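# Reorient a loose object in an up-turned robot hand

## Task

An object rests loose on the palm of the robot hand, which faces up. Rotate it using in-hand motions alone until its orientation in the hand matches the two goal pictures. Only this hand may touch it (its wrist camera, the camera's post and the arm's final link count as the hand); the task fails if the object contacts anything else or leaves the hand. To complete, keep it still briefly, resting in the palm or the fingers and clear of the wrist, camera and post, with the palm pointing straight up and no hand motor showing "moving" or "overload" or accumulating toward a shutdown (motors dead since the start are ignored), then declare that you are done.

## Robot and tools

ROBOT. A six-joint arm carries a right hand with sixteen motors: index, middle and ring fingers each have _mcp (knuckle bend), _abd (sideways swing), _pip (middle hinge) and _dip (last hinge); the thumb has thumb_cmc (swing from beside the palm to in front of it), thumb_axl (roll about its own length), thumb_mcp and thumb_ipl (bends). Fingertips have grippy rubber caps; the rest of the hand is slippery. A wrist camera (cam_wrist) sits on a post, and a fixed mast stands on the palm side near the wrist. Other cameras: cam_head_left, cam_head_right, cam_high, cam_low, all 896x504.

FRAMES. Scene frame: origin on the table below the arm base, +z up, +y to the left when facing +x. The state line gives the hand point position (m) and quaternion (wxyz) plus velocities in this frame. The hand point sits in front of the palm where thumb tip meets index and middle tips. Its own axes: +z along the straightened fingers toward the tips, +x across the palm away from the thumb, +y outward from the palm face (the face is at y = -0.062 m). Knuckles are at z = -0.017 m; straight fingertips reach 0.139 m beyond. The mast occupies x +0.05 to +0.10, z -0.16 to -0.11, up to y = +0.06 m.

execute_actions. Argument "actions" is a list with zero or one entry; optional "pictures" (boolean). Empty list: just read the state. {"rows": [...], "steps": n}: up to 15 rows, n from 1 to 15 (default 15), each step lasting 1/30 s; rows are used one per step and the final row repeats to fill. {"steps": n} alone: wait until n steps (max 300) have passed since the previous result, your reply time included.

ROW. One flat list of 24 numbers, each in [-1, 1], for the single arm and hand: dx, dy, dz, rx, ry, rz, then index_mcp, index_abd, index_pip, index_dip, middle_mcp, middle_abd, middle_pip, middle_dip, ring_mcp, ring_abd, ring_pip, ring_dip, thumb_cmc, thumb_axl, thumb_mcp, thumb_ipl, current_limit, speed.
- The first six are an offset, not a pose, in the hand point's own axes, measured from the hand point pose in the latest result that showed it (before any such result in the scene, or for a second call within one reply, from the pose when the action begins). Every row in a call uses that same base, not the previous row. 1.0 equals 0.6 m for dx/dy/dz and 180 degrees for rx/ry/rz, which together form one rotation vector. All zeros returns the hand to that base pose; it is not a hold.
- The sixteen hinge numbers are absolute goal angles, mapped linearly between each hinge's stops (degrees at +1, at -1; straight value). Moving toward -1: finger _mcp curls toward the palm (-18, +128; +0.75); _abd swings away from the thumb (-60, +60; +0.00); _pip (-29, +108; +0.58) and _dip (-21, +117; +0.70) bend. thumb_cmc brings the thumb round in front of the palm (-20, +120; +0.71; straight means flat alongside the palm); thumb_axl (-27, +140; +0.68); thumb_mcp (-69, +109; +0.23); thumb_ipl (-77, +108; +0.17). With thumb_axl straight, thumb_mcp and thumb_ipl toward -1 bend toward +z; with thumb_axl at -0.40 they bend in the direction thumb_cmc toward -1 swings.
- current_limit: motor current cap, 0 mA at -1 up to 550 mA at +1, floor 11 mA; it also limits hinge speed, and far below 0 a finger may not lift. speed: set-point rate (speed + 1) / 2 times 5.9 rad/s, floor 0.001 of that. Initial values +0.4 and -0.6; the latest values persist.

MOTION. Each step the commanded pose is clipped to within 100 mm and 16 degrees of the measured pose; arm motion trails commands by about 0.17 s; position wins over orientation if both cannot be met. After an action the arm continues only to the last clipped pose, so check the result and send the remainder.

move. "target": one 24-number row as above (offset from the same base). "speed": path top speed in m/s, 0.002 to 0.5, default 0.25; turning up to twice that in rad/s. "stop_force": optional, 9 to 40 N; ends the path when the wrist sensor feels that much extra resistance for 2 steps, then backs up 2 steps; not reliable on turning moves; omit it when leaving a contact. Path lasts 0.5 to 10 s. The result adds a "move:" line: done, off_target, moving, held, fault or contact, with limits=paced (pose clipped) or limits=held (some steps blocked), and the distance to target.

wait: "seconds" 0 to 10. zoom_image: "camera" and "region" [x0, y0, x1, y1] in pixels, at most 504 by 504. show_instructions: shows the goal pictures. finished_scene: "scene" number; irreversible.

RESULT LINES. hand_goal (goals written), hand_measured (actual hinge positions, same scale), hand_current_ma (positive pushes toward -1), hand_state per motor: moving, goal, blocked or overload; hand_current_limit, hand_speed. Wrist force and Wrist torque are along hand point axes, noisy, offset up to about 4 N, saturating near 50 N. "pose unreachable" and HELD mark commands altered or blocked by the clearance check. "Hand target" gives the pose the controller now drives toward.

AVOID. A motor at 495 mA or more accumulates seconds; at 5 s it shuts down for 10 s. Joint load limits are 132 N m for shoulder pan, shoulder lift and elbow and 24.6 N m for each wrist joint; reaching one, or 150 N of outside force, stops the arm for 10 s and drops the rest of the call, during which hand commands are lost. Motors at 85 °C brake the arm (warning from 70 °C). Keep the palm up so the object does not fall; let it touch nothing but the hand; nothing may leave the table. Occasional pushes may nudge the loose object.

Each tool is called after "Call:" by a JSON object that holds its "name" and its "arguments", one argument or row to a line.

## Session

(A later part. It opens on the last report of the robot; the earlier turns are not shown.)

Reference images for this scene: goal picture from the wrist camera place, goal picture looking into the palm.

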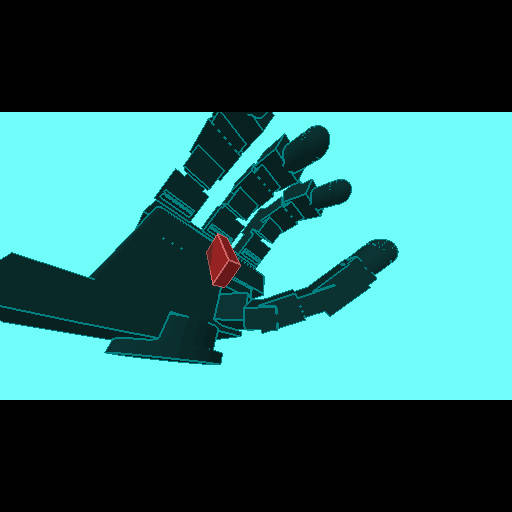

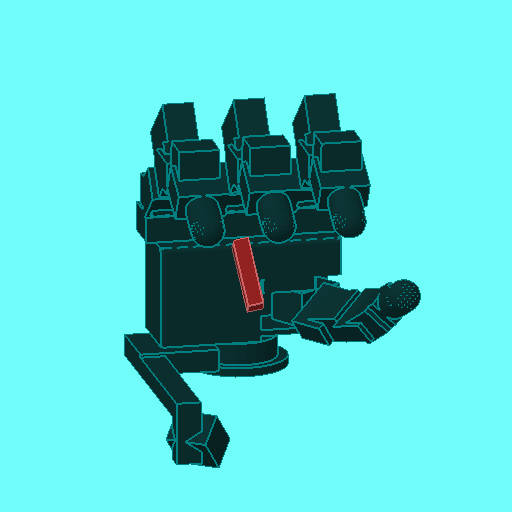

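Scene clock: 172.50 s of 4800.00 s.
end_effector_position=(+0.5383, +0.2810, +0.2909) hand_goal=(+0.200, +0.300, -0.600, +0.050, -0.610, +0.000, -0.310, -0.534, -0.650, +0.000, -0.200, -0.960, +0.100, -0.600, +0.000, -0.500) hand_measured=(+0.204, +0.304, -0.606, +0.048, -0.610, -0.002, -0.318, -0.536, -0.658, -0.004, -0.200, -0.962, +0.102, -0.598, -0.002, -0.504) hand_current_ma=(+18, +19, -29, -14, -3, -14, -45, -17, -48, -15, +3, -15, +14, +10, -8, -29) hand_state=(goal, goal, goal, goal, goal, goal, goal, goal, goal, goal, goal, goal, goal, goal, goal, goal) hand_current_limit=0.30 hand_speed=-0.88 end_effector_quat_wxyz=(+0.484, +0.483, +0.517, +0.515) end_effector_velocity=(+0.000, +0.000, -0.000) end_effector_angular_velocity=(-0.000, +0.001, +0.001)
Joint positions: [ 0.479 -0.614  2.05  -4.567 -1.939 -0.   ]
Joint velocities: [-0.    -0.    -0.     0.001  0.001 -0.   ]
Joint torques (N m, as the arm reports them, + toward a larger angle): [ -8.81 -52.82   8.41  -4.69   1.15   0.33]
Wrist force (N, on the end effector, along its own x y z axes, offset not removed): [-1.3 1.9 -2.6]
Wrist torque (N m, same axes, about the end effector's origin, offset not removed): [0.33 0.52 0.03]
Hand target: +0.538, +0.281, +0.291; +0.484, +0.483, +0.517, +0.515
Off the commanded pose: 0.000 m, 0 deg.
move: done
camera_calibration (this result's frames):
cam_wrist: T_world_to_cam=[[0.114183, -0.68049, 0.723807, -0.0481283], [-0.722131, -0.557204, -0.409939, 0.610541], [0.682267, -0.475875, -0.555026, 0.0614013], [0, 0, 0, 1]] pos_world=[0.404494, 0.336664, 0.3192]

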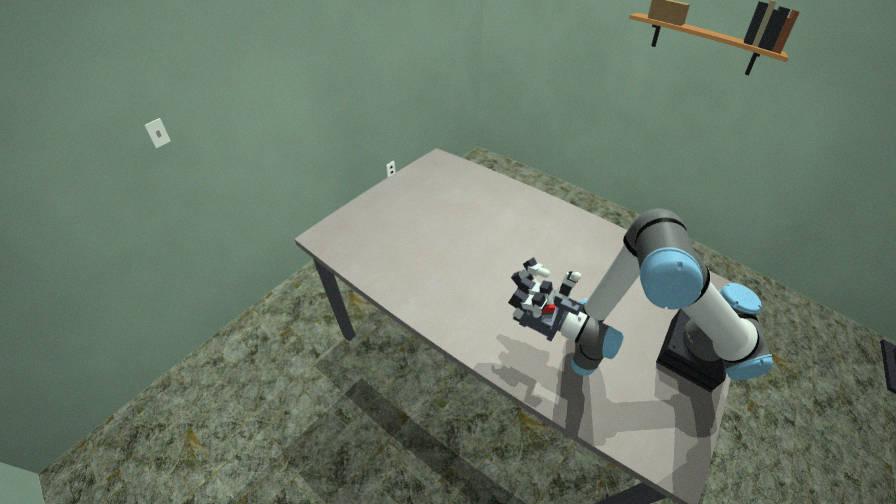

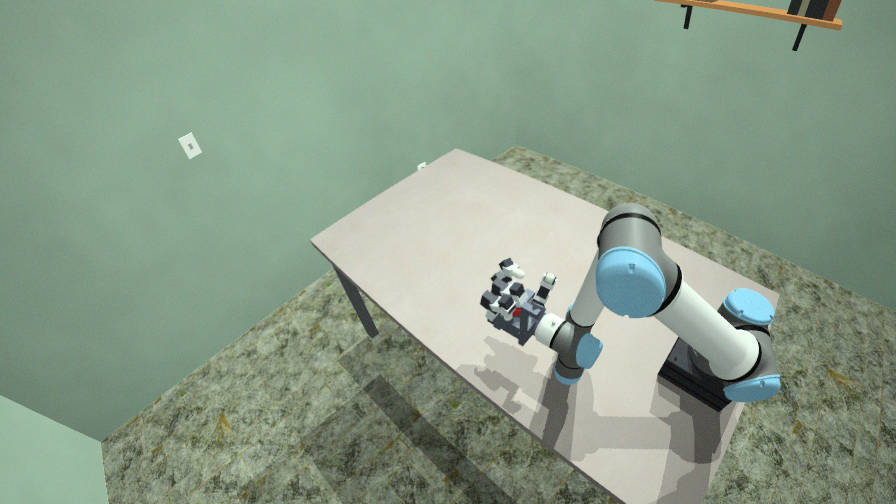

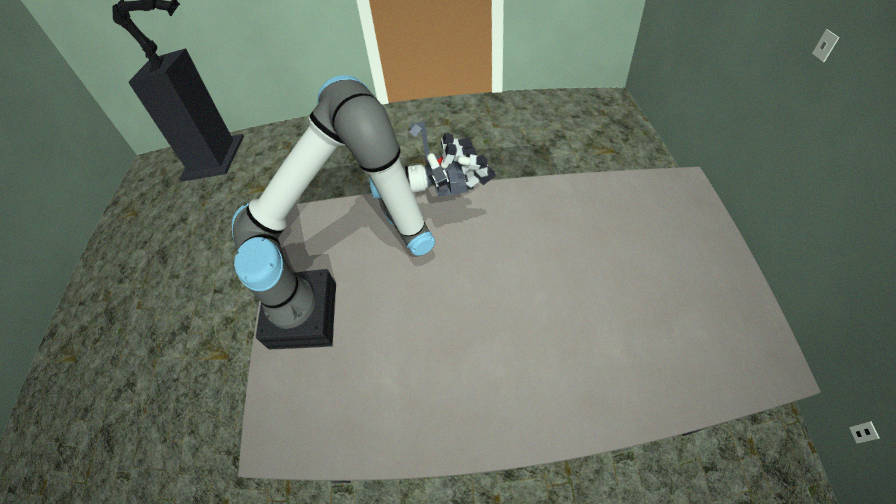

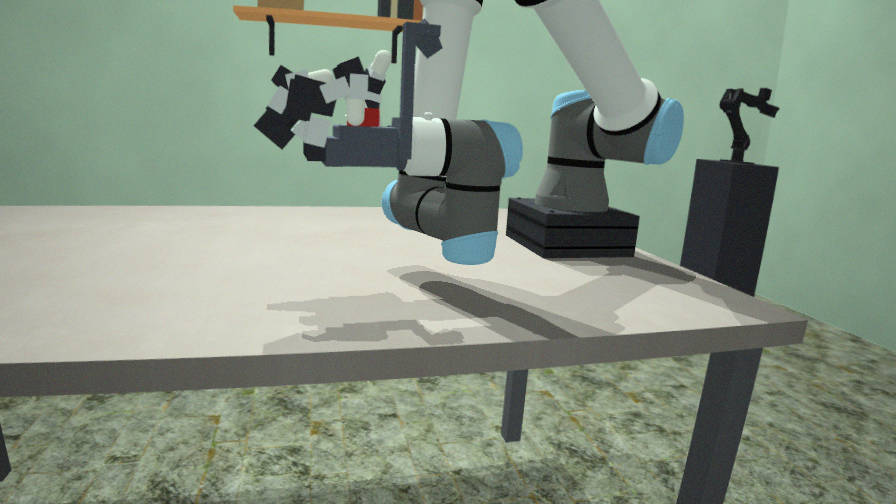

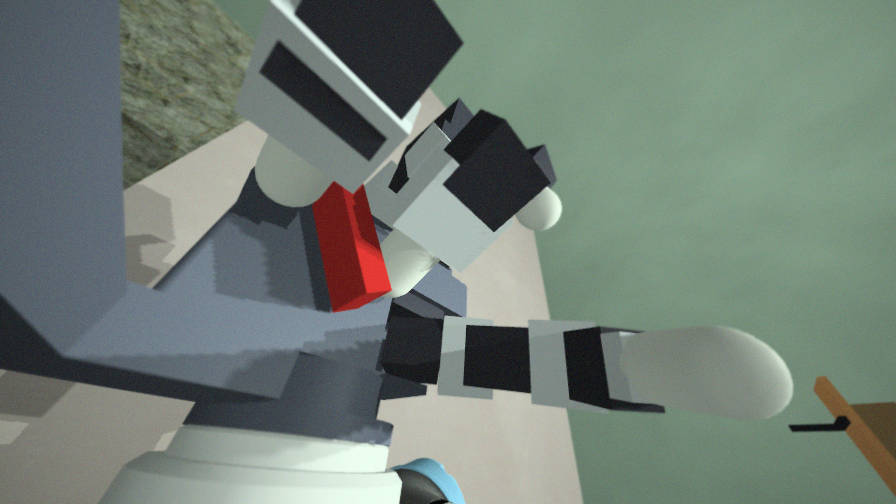

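Call:
{"name": "execute_actions", "arguments": {
  "actions": []
}}

Call:
{"name": "show_instructions", "arguments": {

}}

Scene clock: 193.07 s of 4800.00 s.
end_effector_position=(+0.5383, +0.2810, +0.2909) hand_goal=(+0.200, +0.300, -0.600, +0.050, -0.610, +0.000, -0.310, -0.534, -0.650, +0.000, -0.200, -0.960, +0.100, -0.600, +0.000, -0.500) hand_measured=(+0.204, +0.304, -0.606, +0.048, -0.610, -0.002, -0.318, -0.536, -0.658, -0.004, -0.200, -0.962, +0.102, -0.598, -0.002, -0.504) hand_current_ma=(+18, +19, -29, -14, -3, -14, -45, -17, -48, -15, +3, -15, +14, +10, -8, -29) hand_state=(goal, goal, goal, goal, goal, goal, goal, goal, goal, goal, goal, goal, goal, goal, goal, goal) hand_current_limit=0.30 hand_speed=-0.88 end_effector_quat_wxyz=(+0.484, +0.483, +0.517, +0.515) end_effector_velocity=(+0.000, +0.000, +0.000) end_effector_angular_velocity=(+0.000, -0.000, +0.000)
Joint positions: [ 0.479 -0.614  2.05  -4.567 -1.939 -0.   ]
Joint velocities: [ 0.    -0.    -0.001  0.001 -0.    -0.   ]
Joint torques (N m, as the arm reports them, + toward a larger angle): [ -8.6  -52.97   8.07  -4.54   1.02   0.26]
Wrist force (N, on the end effector, along its own x y z axes, offset not removed): [-1.5 -1.0 -2.7]
Wrist torque (N m, same axes, about the end effector's origin, offset not removed): [-0.15 0.59 0.09]
Hand target: +0.538, +0.281, +0.291; +0.484, +0.483, +0.517, +0.515
Off the commanded pose: 0.000 m, 0 deg.
Steps of this call (steps 1 to 90: nothing new was sent; then 17.57 s passed at rest). Readings (end_effector_position | what the end effector reports):
1: (+0.5383, +0.2810, +0.2909) | hand_goal=(+0.200, +0.300, -0.600, +0.050, -0.610, +0.000, -0.310, -0.534, -0.650, +0.000, -0.200, -0.960, +0.100, -0.600, +0.000, -0.500) hand_measured=(+0.204, +0.304, -0.606, +0.048, -0.610, -0.002, -0.318, -0.536, -0.658, -0.004, -0.200, -0.962, +0.102, -0.598, -0.002, -0.504) hand_current_ma=(+18, +19, -29, -14, -3, -14, -45, -17, -48, -15, +3, -15, +14, +10, -8, -29) hand_state=(goal, goal, goal, goal, goal, goal, goal, goal, goal, goal, goal, goal, goal, goal, goal, goal) hand_current_limit=0.30 hand_speed=-0.88
2: (+0.5383, +0.2810, +0.2909) | hand_goal=(+0.200, +0.300, -0.600, +0.050, -0.610, +0.000, -0.310, -0.534, -0.650, +0.000, -0.200, -0.960, +0.100, -0.600, +0.000, -0.500) hand_measured=(+0.204, +0.304, -0.606, +0.048, -0.610, -0.002, -0.318, -0.536, -0.658, -0.004, -0.200, -0.962, +0.102, -0.598, -0.002, -0.504) hand_current_ma=(+18, +19, -29, -14, -3, -14, -45, -17, -48, -15, +3, -15, +14, +10, -8, -29) hand_state=(goal, goal, goal, goal, goal, goal, goal, goal, goal, goal, goal, goal, goal, goal, goal, goal) hand_current_limit=0.30 hand_speed=-0.88
4: (+0.5383, +0.2810, +0.2909) | hand_goal=(+0.200, +0.300, -0.600, +0.050, -0.610, +0.000, -0.310, -0.534, -0.650, +0.000, -0.200, -0.960, +0.100, -0.600, +0.000, -0.500) hand_measured=(+0.204, +0.304, -0.606, +0.048, -0.610, -0.002, -0.318, -0.536, -0.658, -0.004, -0.200, -0.962, +0.102, -0.598, -0.002, -0.504) hand_current_ma=(+18, +19, -29, -14, -3, -14, -45, -17, -48, -15, +3, -15, +14, +10, -8, -29) hand_state=(goal, goal, goal, goal, goal, goal, goal, goal, goal, goal, goal, goal, goal, goal, goal, goal) hand_current_limit=0.30 hand_speed=-0.88
8: (+0.5383, +0.2810, +0.2909) | hand_goal=(+0.200, +0.300, -0.600, +0.050, -0.610, +0.000, -0.310, -0.534, -0.650, +0.000, -0.200, -0.960, +0.100, -0.600, +0.000, -0.500) hand_measured=(+0.204, +0.304, -0.606, +0.048, -0.610, -0.002, -0.318, -0.536, -0.658, -0.004, -0.200, -0.962, +0.102, -0.598, -0.002, -0.504) hand_current_ma=(+18, +19, -29, -14, -3, -14, -45, -17, -48, -15, +3, -15, +14, +10, -8, -29) hand_state=(goal, goal, goal, goal, goal, goal, goal, goal, goal, goal, goal, goal, goal, goal, goal, goal) hand_current_limit=0.30 hand_speed=-0.88
90: the state above
camera_calibration (this result's frames):
cam_wrist: T_world_to_cam=[[0.114183, -0.68049, 0.723807, -0.0481283], [-0.722131, -0.557204, -0.409939, 0.610541], [0.682267, -0.475875, -0.555026, 0.0614013], [0, 0, 0, 1]] pos_world=[0.404494, 0.336664, 0.3192]

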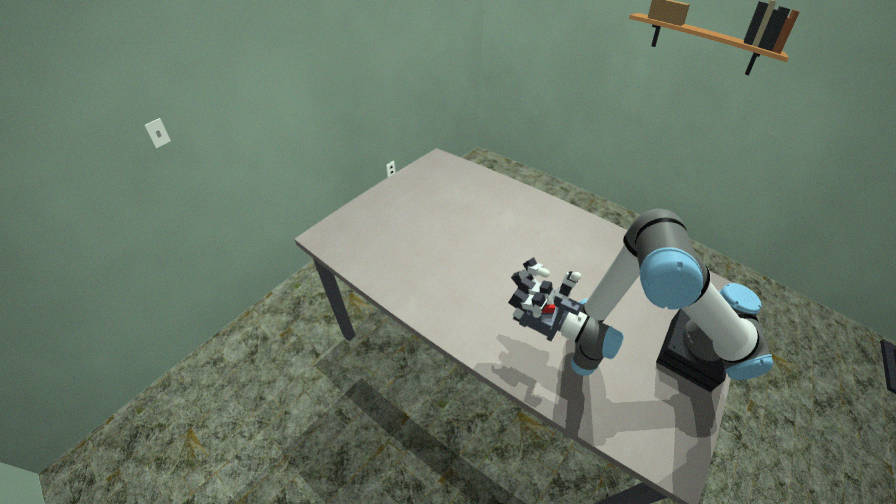

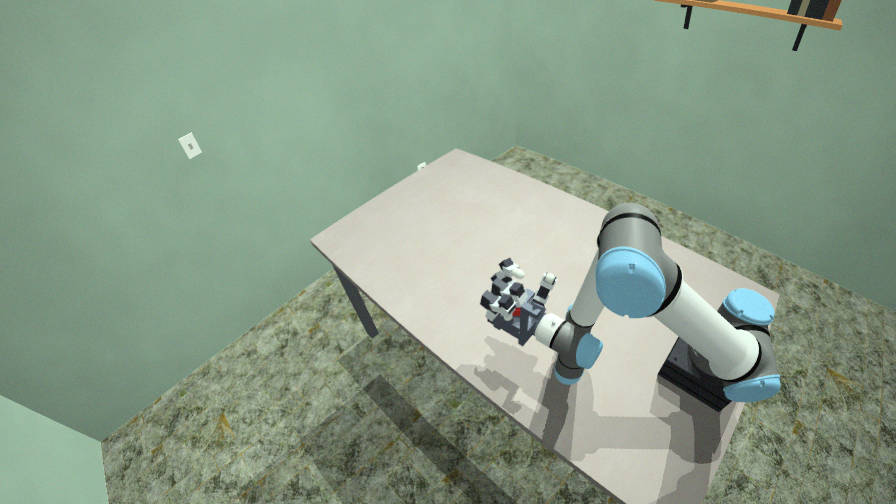

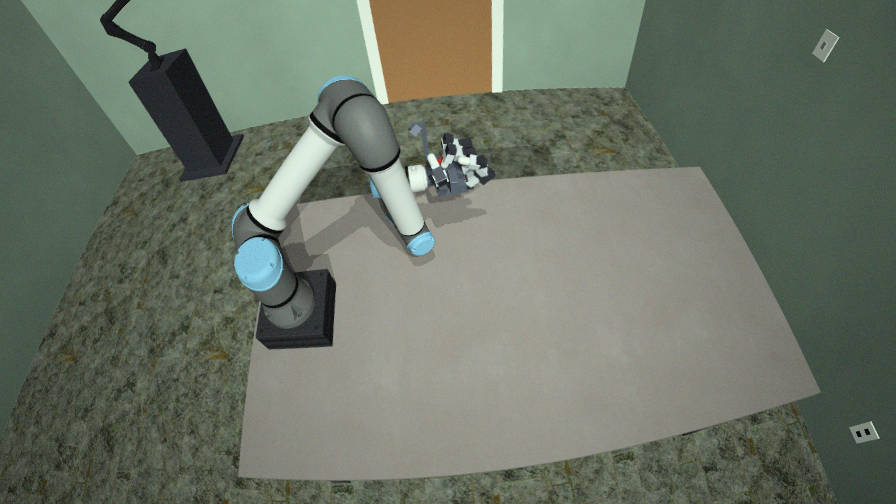

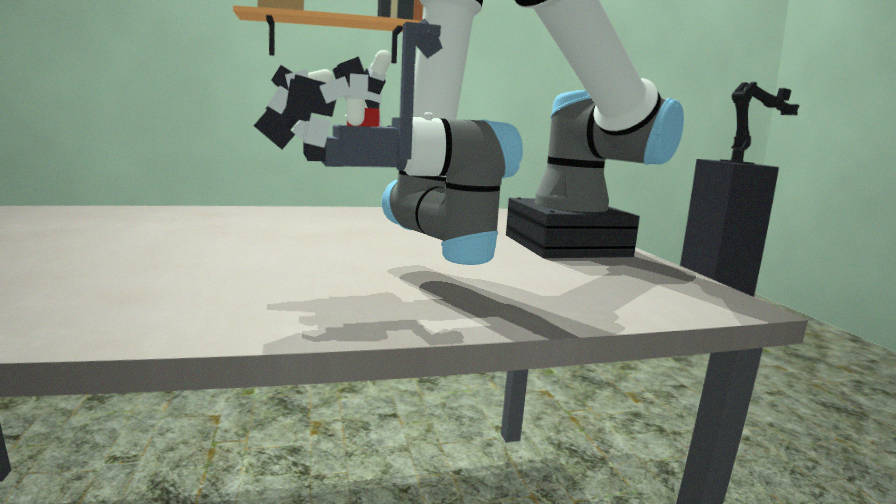

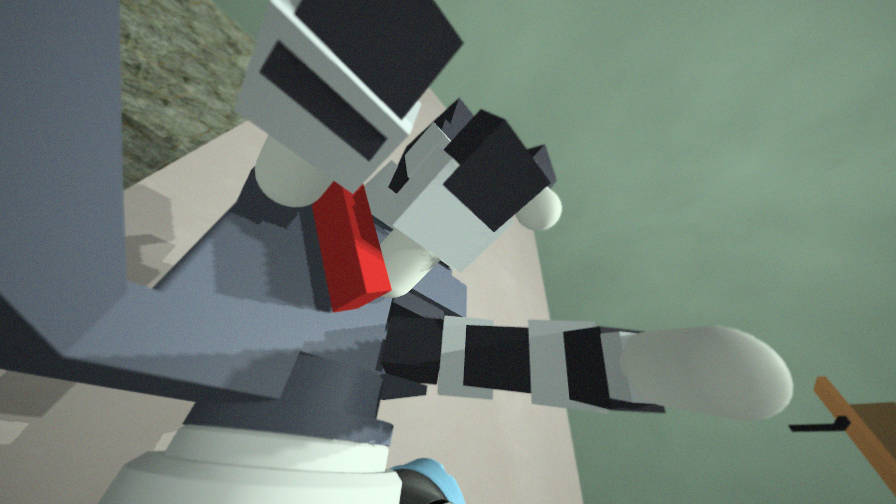

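Reference images for this scene: goal picture from the wrist camera place, goal picture looking into the palm.

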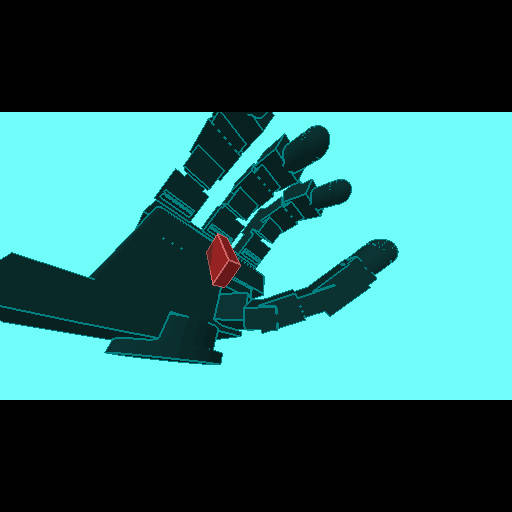

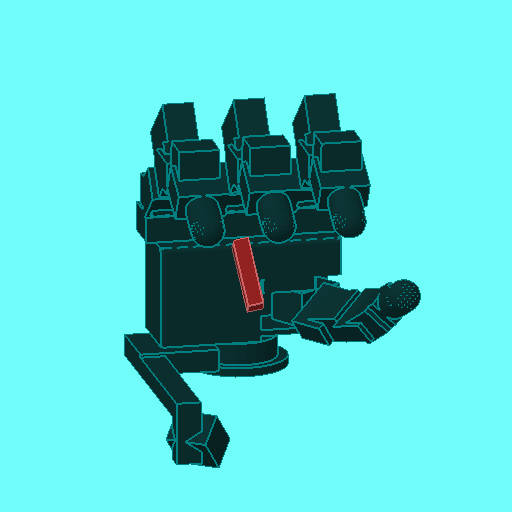

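Call:
{"name": "execute_actions", "arguments": {
  "actions": [
    {"rows":[[0,0,0,0,0,0,0.2,0.3,-0.6,0.05,-0.61,0,-0.31,-0.535,-0.58,0.03,-0.29,-0.84,0.1,-0.6,0,-0.5,0.3,-0.5],[0,0,0,0,0,0,0.2,0.3,-0.6,0.05,-0.61,0,-0.31,-0.535,-0.58,0.03,-0.29,-0.84,0.1,-0.6,0,-0.5,0.3,-0.5],[0,0,0,0,0,0,0.2,0.3,-0.6,0.05,-0.61,0,-0.31,-0.535,-0.58,0.03,-0.29,-0.84,0.1,-0.6,0,-0.5,0.3,-0.5],[0,0,0,0,0,0,0.2,0.3,-0.6,0.05,-0.61,0,-0.31,-0.535,-0.53,0.06,-0.38,-0.72,0.1,-0.6,0,-0.5,0.3,-0.5],[0,0,0,0,0,0,0.2,0.3,-0.6,0.05,-0.61,0,-0.31,-0.535,-0.53,0.06,-0.38,-0.72,0.1,-0.6,0,-0.5,0.3,-0.5],[0,0,0,0,0,0,0.2,0.3,-0.6,0.05,-0.61,0,-0.31,-0.535,-0.53,0.06,-0.38,-0.72,0.1,-0.6,0,-0.5,0.3,-0.5],[0,0,0,0,0,0,0.2,0.3,-0.6,0.05,-0.61,0,-0.31,-0.535,-0.48,0.08,-0.47,-0.6,0.1,-0.6,0,-0.5,0.3,-0.5],[0,0,0,0,0,0,0.2,0.3,-0.6,0.05,-0.61,0,-0.31,-0.535,-0.48,0.08,-0.47,-0.6,0.1,-0.6,0,-0.5,0.3,-0.5],[0,0,0,0,0,0,0.2,0.3,-0.6,0.05,-0.61,0,-0.31,-0.535,-0.48,0.08,-0.47,-0.6,0.1,-0.6,0,-0.5,0.3,-0.5],[0,0,0,0,0,0,0.2,0.3,-0.6,0.05,-0.61,0,-0.31,-0.535,-0.43,0.1,-0.56,-0.49,0.1,-0.6,0,-0.5,0.3,-0.5],[0,0,0,0,0,0,0.2,0.3,-0.6,0.05,-0.61,0,-0.31,-0.535,-0.43,0.1,-0.56,-0.49,0.1,-0.6,0,-0.5,0.3,-0.5],[0,0,0,0,0,0,0.2,0.3,-0.6,0.05,-0.61,0,-0.31,-0.535,-0.43,0.1,-0.56,-0.49,0.1,-0.6,0,-0.5,0.3,-0.5],[0,0,0,0,0,0,0.2,0.3,-0.6,0.05,-0.61,0,-0.31,-0.535,-0.37,0.1,-0.65,-0.37,0.1,-0.6,0,-0.5,0.3,-0.5]],"steps":15}
  ],
  "pictures": false
}}

Call:
{"name": "move", "arguments": {
  "target": [0,0,0,0,0,0,0.2,0.3,-0.6,0.05,-0.61,0,-0.31,-0.535,-0.3,0.0,-0.76,-0.25,0.1,-0.6,0,-0.5,0.3,-0.7]
}}

Scene clock: 212.40 s of 4800.00 s.
end_effector_position=(+0.5383, +0.2810, +0.2909) hand_goal=(+0.200, +0.300, -0.600, +0.050, -0.610, +0.000, -0.310, -0.534, -0.370, +0.100, -0.650, -0.370, +0.100, -0.600, +0.000, -0.500) hand_measured=(+0.204, +0.304, -0.606, +0.048, -0.610, -0.002, -0.318, -0.536, -0.404, +0.096, -0.596, -0.462, +0.102, -0.598, -0.002, -0.504) hand_current_ma=(+18, +19, -29, -14, -3, -14, -45, -17, -48, -14, +41, -71, +14, +10, -8, -29) hand_state=(goal, goal, goal, goal, goal, goal, goal, goal, moving, goal, moving, moving, goal, goal, goal, goal) hand_current_limit=0.30 hand_speed=-0.50 end_effector_quat_wxyz=(+0.484, +0.483, +0.517, +0.515) end_effector_velocity=(+0.000, +0.000, +0.000) end_effector_angular_velocity=(+0.000, -0.001, +0.000)
Joint positions: [ 0.479 -0.614  2.05  -4.567 -1.939 -0.   ]
Joint velocities: [ 0.    -0.    -0.001  0.    -0.     0.   ]
Joint torques (N m, as the arm reports them, + toward a larger angle): [ -8.51 -52.62   8.4   -4.41   0.89   0.23]
Wrist force (N, on the end effector, along its own x y z axes, offset not removed): [0.8 2.1 -1.3]
Wrist torque (N m, same axes, about the end effector's origin, offset not removed): [0.29 0.13 0.40]
Hand target: +0.538, +0.281, +0.291; +0.484, +0.483, +0.517, +0.515
Off the commanded pose: 0.000 m, 0 deg.
Steps of this call (steps 1 to 90: nothing new was sent; then 15.83 s passed at rest; steps 91 to 105: all 15 steps of this action). Readings (end_effector_position | what the end effector reports):
91: (+0.5383, +0.2810, +0.2909) | hand_goal=(+0.200, +0.300, -0.600, +0.050, -0.610, +0.000, -0.310, -0.534, -0.580, +0.030, -0.290, -0.840, +0.100, -0.600, +0.000, -0.500) hand_measured=(+0.204, +0.304, -0.606, +0.048, -0.610, -0.002, -0.318, -0.536, -0.658, -0.004, -0.200, -0.962, +0.102, -0.598, -0.002, -0.504) hand_current_ma=(+18, +19, -29, -14, -3, -14, -45, -17, -48, -15, +3, -15, +14, +10, -8, -29) hand_state=(goal, goal, goal, goal, goal, goal, goal, goal, moving, moving, moving, moving, goal, goal, goal, goal) hand_current_limit=0.30 hand_speed=-0.50
92: (+0.5383, +0.2810, +0.2909) | hand_goal=(+0.200, +0.300, -0.600, +0.050, -0.610, +0.000, -0.310, -0.534, -0.580, +0.030, -0.290, -0.840, +0.100, -0.600, +0.000, -0.500) hand_measured=(+0.204, +0.304, -0.606, +0.048, -0.610, -0.002, -0.318, -0.536, -0.652, +0.002, -0.208, -0.954, +0.102, -0.598, -0.002, -0.504) hand_current_ma=(+18, +19, -29, -14, -3, -14, -45, -17, -125, -59, +57, -80, +14, +10, -8, -29) hand_state=(goal, goal, goal, goal, goal, goal, goal, goal, moving, moving, moving, moving, goal, goal, goal, goal) hand_current_limit=0.30 hand_speed=-0.50
94: (+0.5383, +0.2810, +0.2909) | hand_goal=(+0.200, +0.300, -0.600, +0.050, -0.610, +0.000, -0.310, -0.534, -0.530, +0.060, -0.380, -0.720, +0.100, -0.600, +0.000, -0.500) hand_measured=(+0.204, +0.304, -0.606, +0.048, -0.610, -0.002, -0.318, -0.536, -0.602, +0.024, -0.266, -0.890, +0.102, -0.598, -0.002, -0.504) hand_current_ma=(+18, +19, -29, -14, -3, -14, -45, -17, -30, -13, +19, -71, +14, +10, -8, -29) hand_state=(goal, goal, goal, goal, goal, goal, goal, goal, moving, moving, moving, moving, goal, goal, goal, goal) hand_current_limit=0.30 hand_speed=-0.50
98: (+0.5383, +0.2810, +0.2909) | hand_goal=(+0.200, +0.300, -0.600, +0.050, -0.610, +0.000, -0.310, -0.534, -0.480, +0.080, -0.470, -0.600, +0.100, -0.600, +0.000, -0.500) hand_measured=(+0.204, +0.304, -0.606, +0.048, -0.610, -0.002, -0.318, -0.536, -0.530, +0.060, -0.382, -0.736, +0.102, -0.598, -0.002, -0.504) hand_current_ma=(+18, +19, -29, -14, -3, -14, -45, -17, -109, -42, +52, -70, +14, +10, -8, -29) hand_state=(goal, goal, goal, goal, goal, goal, goal, goal, moving, moving, moving, moving, goal, goal, goal, goal) hand_current_limit=0.30 hand_speed=-0.50
105: the state above

Scene clock: 213.20 s of 4800.00 s.
end_effector_position=(+0.5383, +0.2810, +0.2909) hand_goal=(+0.200, +0.300, -0.600, +0.050, -0.610, +0.000, -0.310, -0.534, -0.300, +0.000, -0.760, -0.250, +0.100, -0.600, +0.000, -0.500) hand_measured=(+0.204, +0.304, -0.606, +0.048, -0.610, -0.002, -0.318, -0.536, -0.302, +0.004, -0.760, -0.254, +0.102, -0.598, -0.002, -0.504) hand_current_ma=(+18, +19, -29, -14, -3, -14, -45, -17, -13, +15, -1, -19, +14, +10, -8, -29) hand_state=(goal, goal, goal, goal, goal, goal, goal, goal, goal, goal, goal, goal, goal, goal, goal, goal) hand_current_limit=0.30 hand_speed=-0.70 end_effector_quat_wxyz=(+0.484, +0.483, +0.517, +0.515) end_effector_velocity=(-0.000, -0.000, -0.000) end_effector_angular_velocity=(-0.000, +0.001, -0.000)
Joint positions: [ 0.479 -0.614  2.05  -4.567 -1.939 -0.   ]
Joint velocities: [ 0.  0.  0.  0. -0.  0.]
Joint torques (N m, as the arm reports them, + toward a larger angle): [ -8.82 -53.43   8.54  -4.5    0.87   0.22]
Wrist force (N, on the end effector, along its own x y z axes, offset not removed): [-0.1 2.5 -0.2]
Wrist torque (N m, same axes, about the end effector's origin, offset not removed): [0.06 0.35 0.27]
Hand target: +0.538, +0.281, +0.291; +0.484, +0.483, +0.517, +0.515
Off the commanded pose: 0.000 m, 0 deg.
move: done
camera_calibration (this result's frames):
cam_wrist: T_world_to_cam=[[0.114183, -0.68049, 0.723807, -0.0481282], [-0.722131, -0.557204, -0.409939, 0.610541], [0.682268, -0.475875, -0.555026, 0.0614012], [0, 0, 0, 1]] pos_world=[0.404494, 0.336664, 0.3192]

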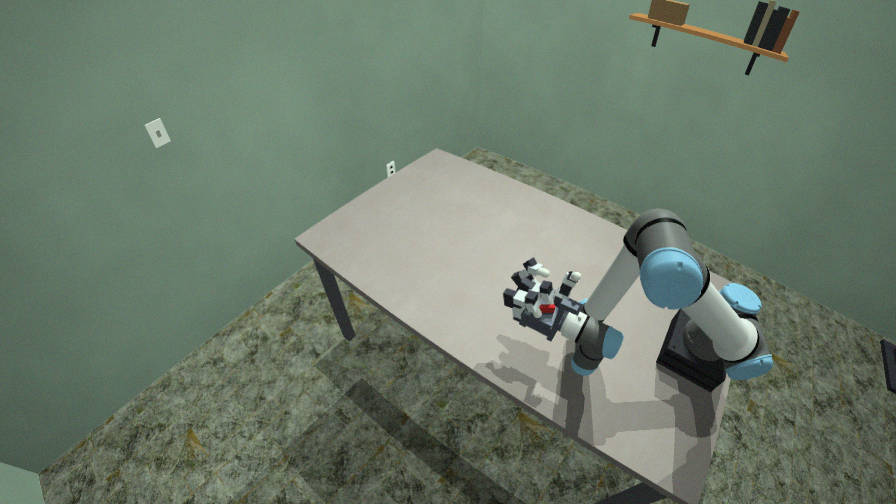

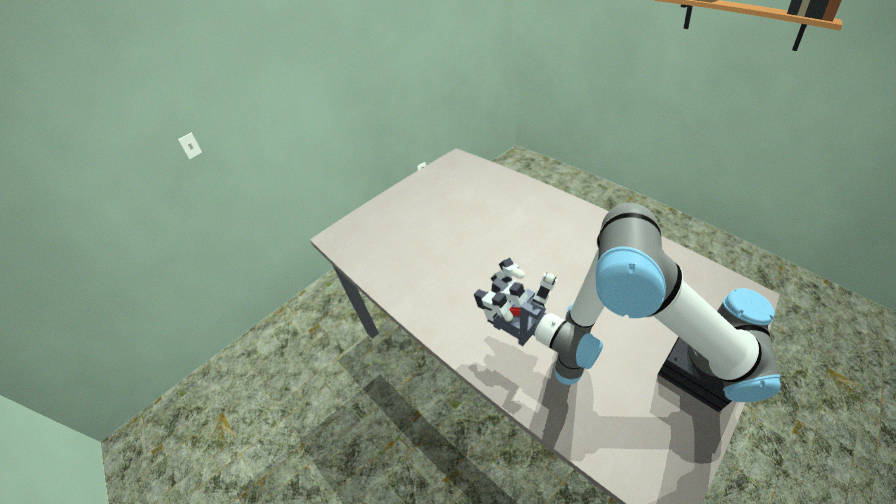

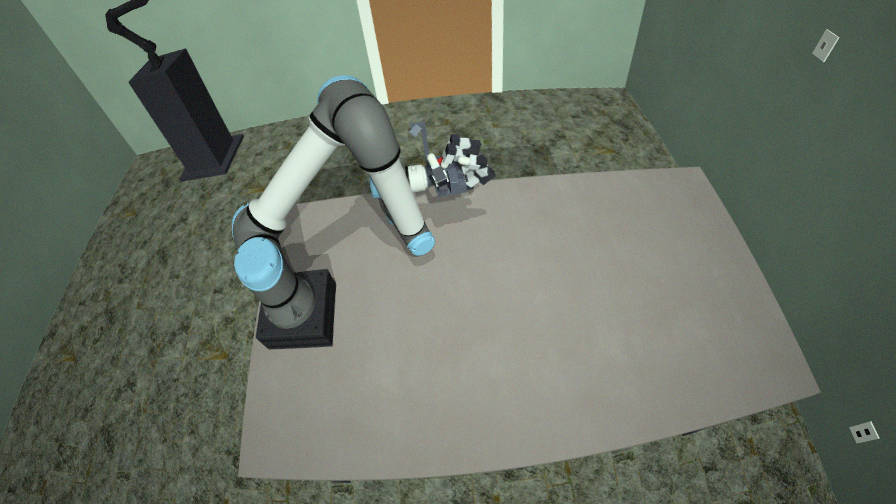

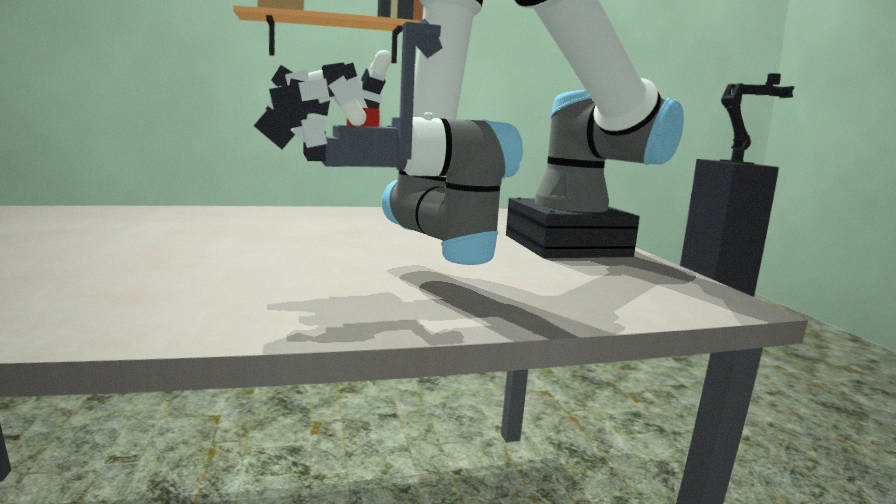

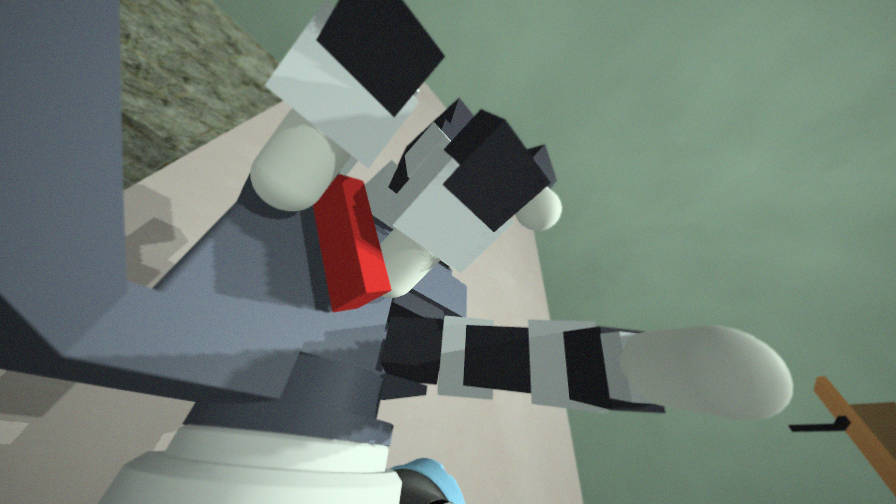

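Call:
{"name": "move", "arguments": {
  "target": [0,0,0,0,0,0,0.2,0.3,-0.6,0.05,-0.61,0,-0.31,-0.535,-0.3,-0.45,-0.76,-0.3,0.1,-0.6,0,-0.5,0.3,-0.88]
}}

Scene clock: 217.57 s of 4800.00 s.
end_effector_position=(+0.5383, +0.2810, +0.2909) hand_goal=(+0.200, +0.300, -0.600, +0.050, -0.610, +0.000, -0.310, -0.534, -0.300, -0.450, -0.760, -0.300, +0.100, -0.600, +0.000, -0.500) hand_measured=(+0.204, +0.304, -0.606, +0.048, -0.610, -0.002, -0.318, -0.536, -0.298, -0.448, -0.760, -0.298, +0.102, -0.598, -0.002, -0.504) hand_current_ma=(+18, +19, -29, -14, -3, -14, -44, -16, +11, +12, +0, +13, +14, +10, -8, -29) hand_state=(goal, goal, goal, goal, goal, goal, goal, goal, goal, goal, goal, goal, goal, goal, goal, goal) hand_current_limit=0.30 hand_speed=-0.88 end_effector_quat_wxyz=(+0.484, +0.483, +0.517, +0.515) end_effector_velocity=(+0.000, +0.000, -0.000) end_effector_angular_velocity=(+0.000, -0.000, -0.000)
Joint positions: [ 0.479 -0.614  2.05  -4.567 -1.939 -0.   ]
Joint velocities: [ 0.     0.    -0.001  0.001 -0.    -0.   ]
Joint torques (N m, as the arm reports them, + toward a larger angle): [ -9.26 -53.13   8.23  -4.58   0.9    0.15]
Wrist force (N, on the end effector, along its own x y z axes, offset not removed): [-1.6 -1.5 -0.7]
Wrist torque (N m, same axes, about the end effector's origin, offset not removed): [-0.34 0.45 0.12]
Hand target: +0.538, +0.281, +0.291; +0.484, +0.483, +0.517, +0.515
Off the commanded pose: 0.000 m, 0 deg.
move: done
camera_calibration (this result's frames):
cam_wrist: T_world_to_cam=[[0.114183, -0.68049, 0.723807, -0.0481282], [-0.722131, -0.557204, -0.409939, 0.610541], [0.682267, -0.475875, -0.555026, 0.0614012], [0, 0, 0, 1]] pos_world=[0.404494, 0.336664, 0.319199]

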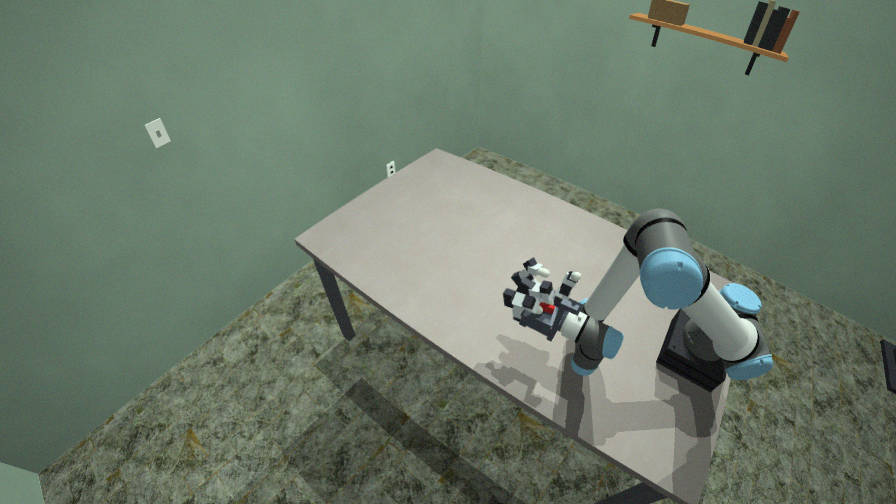

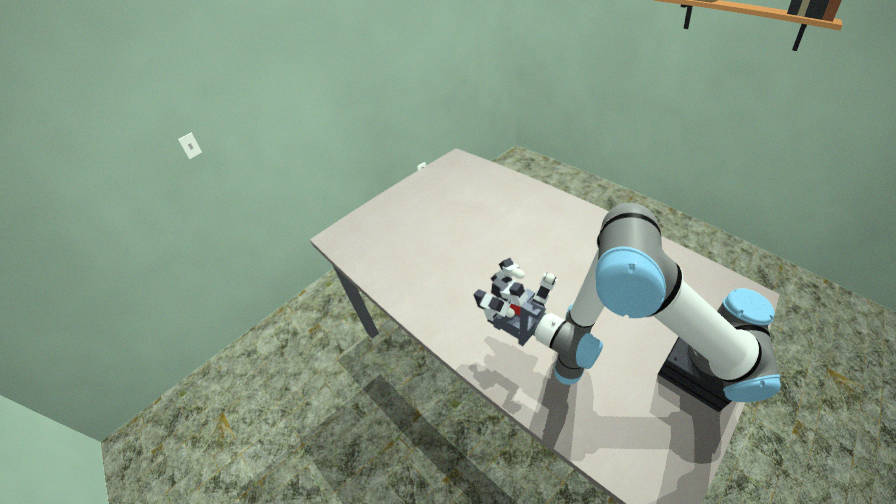

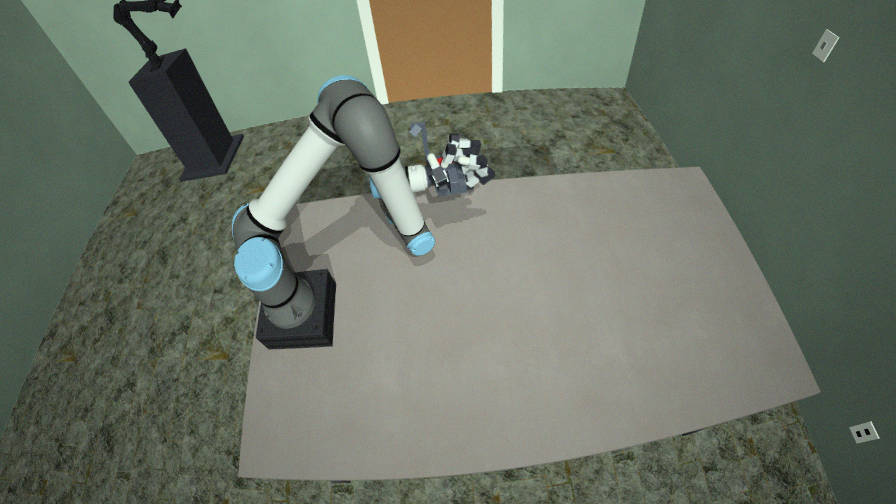

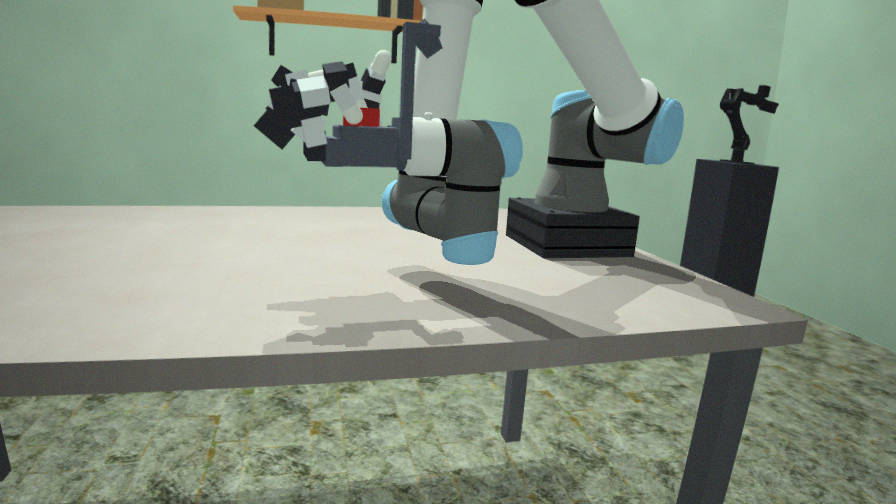

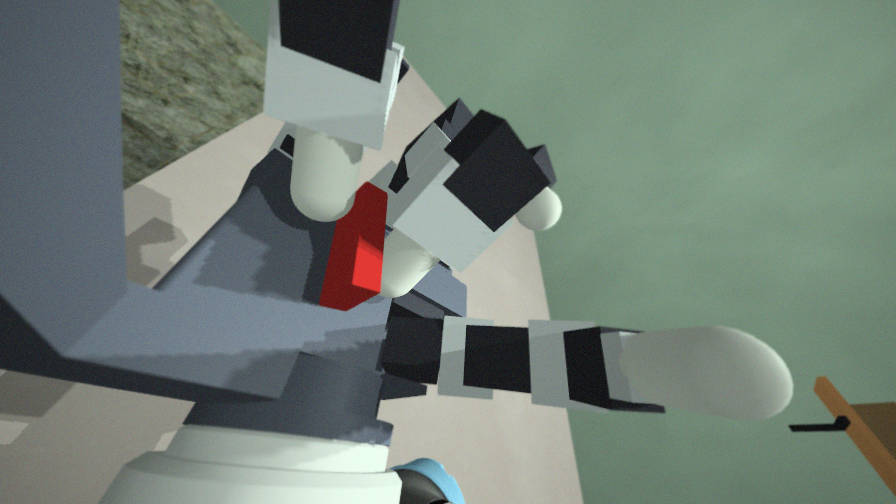

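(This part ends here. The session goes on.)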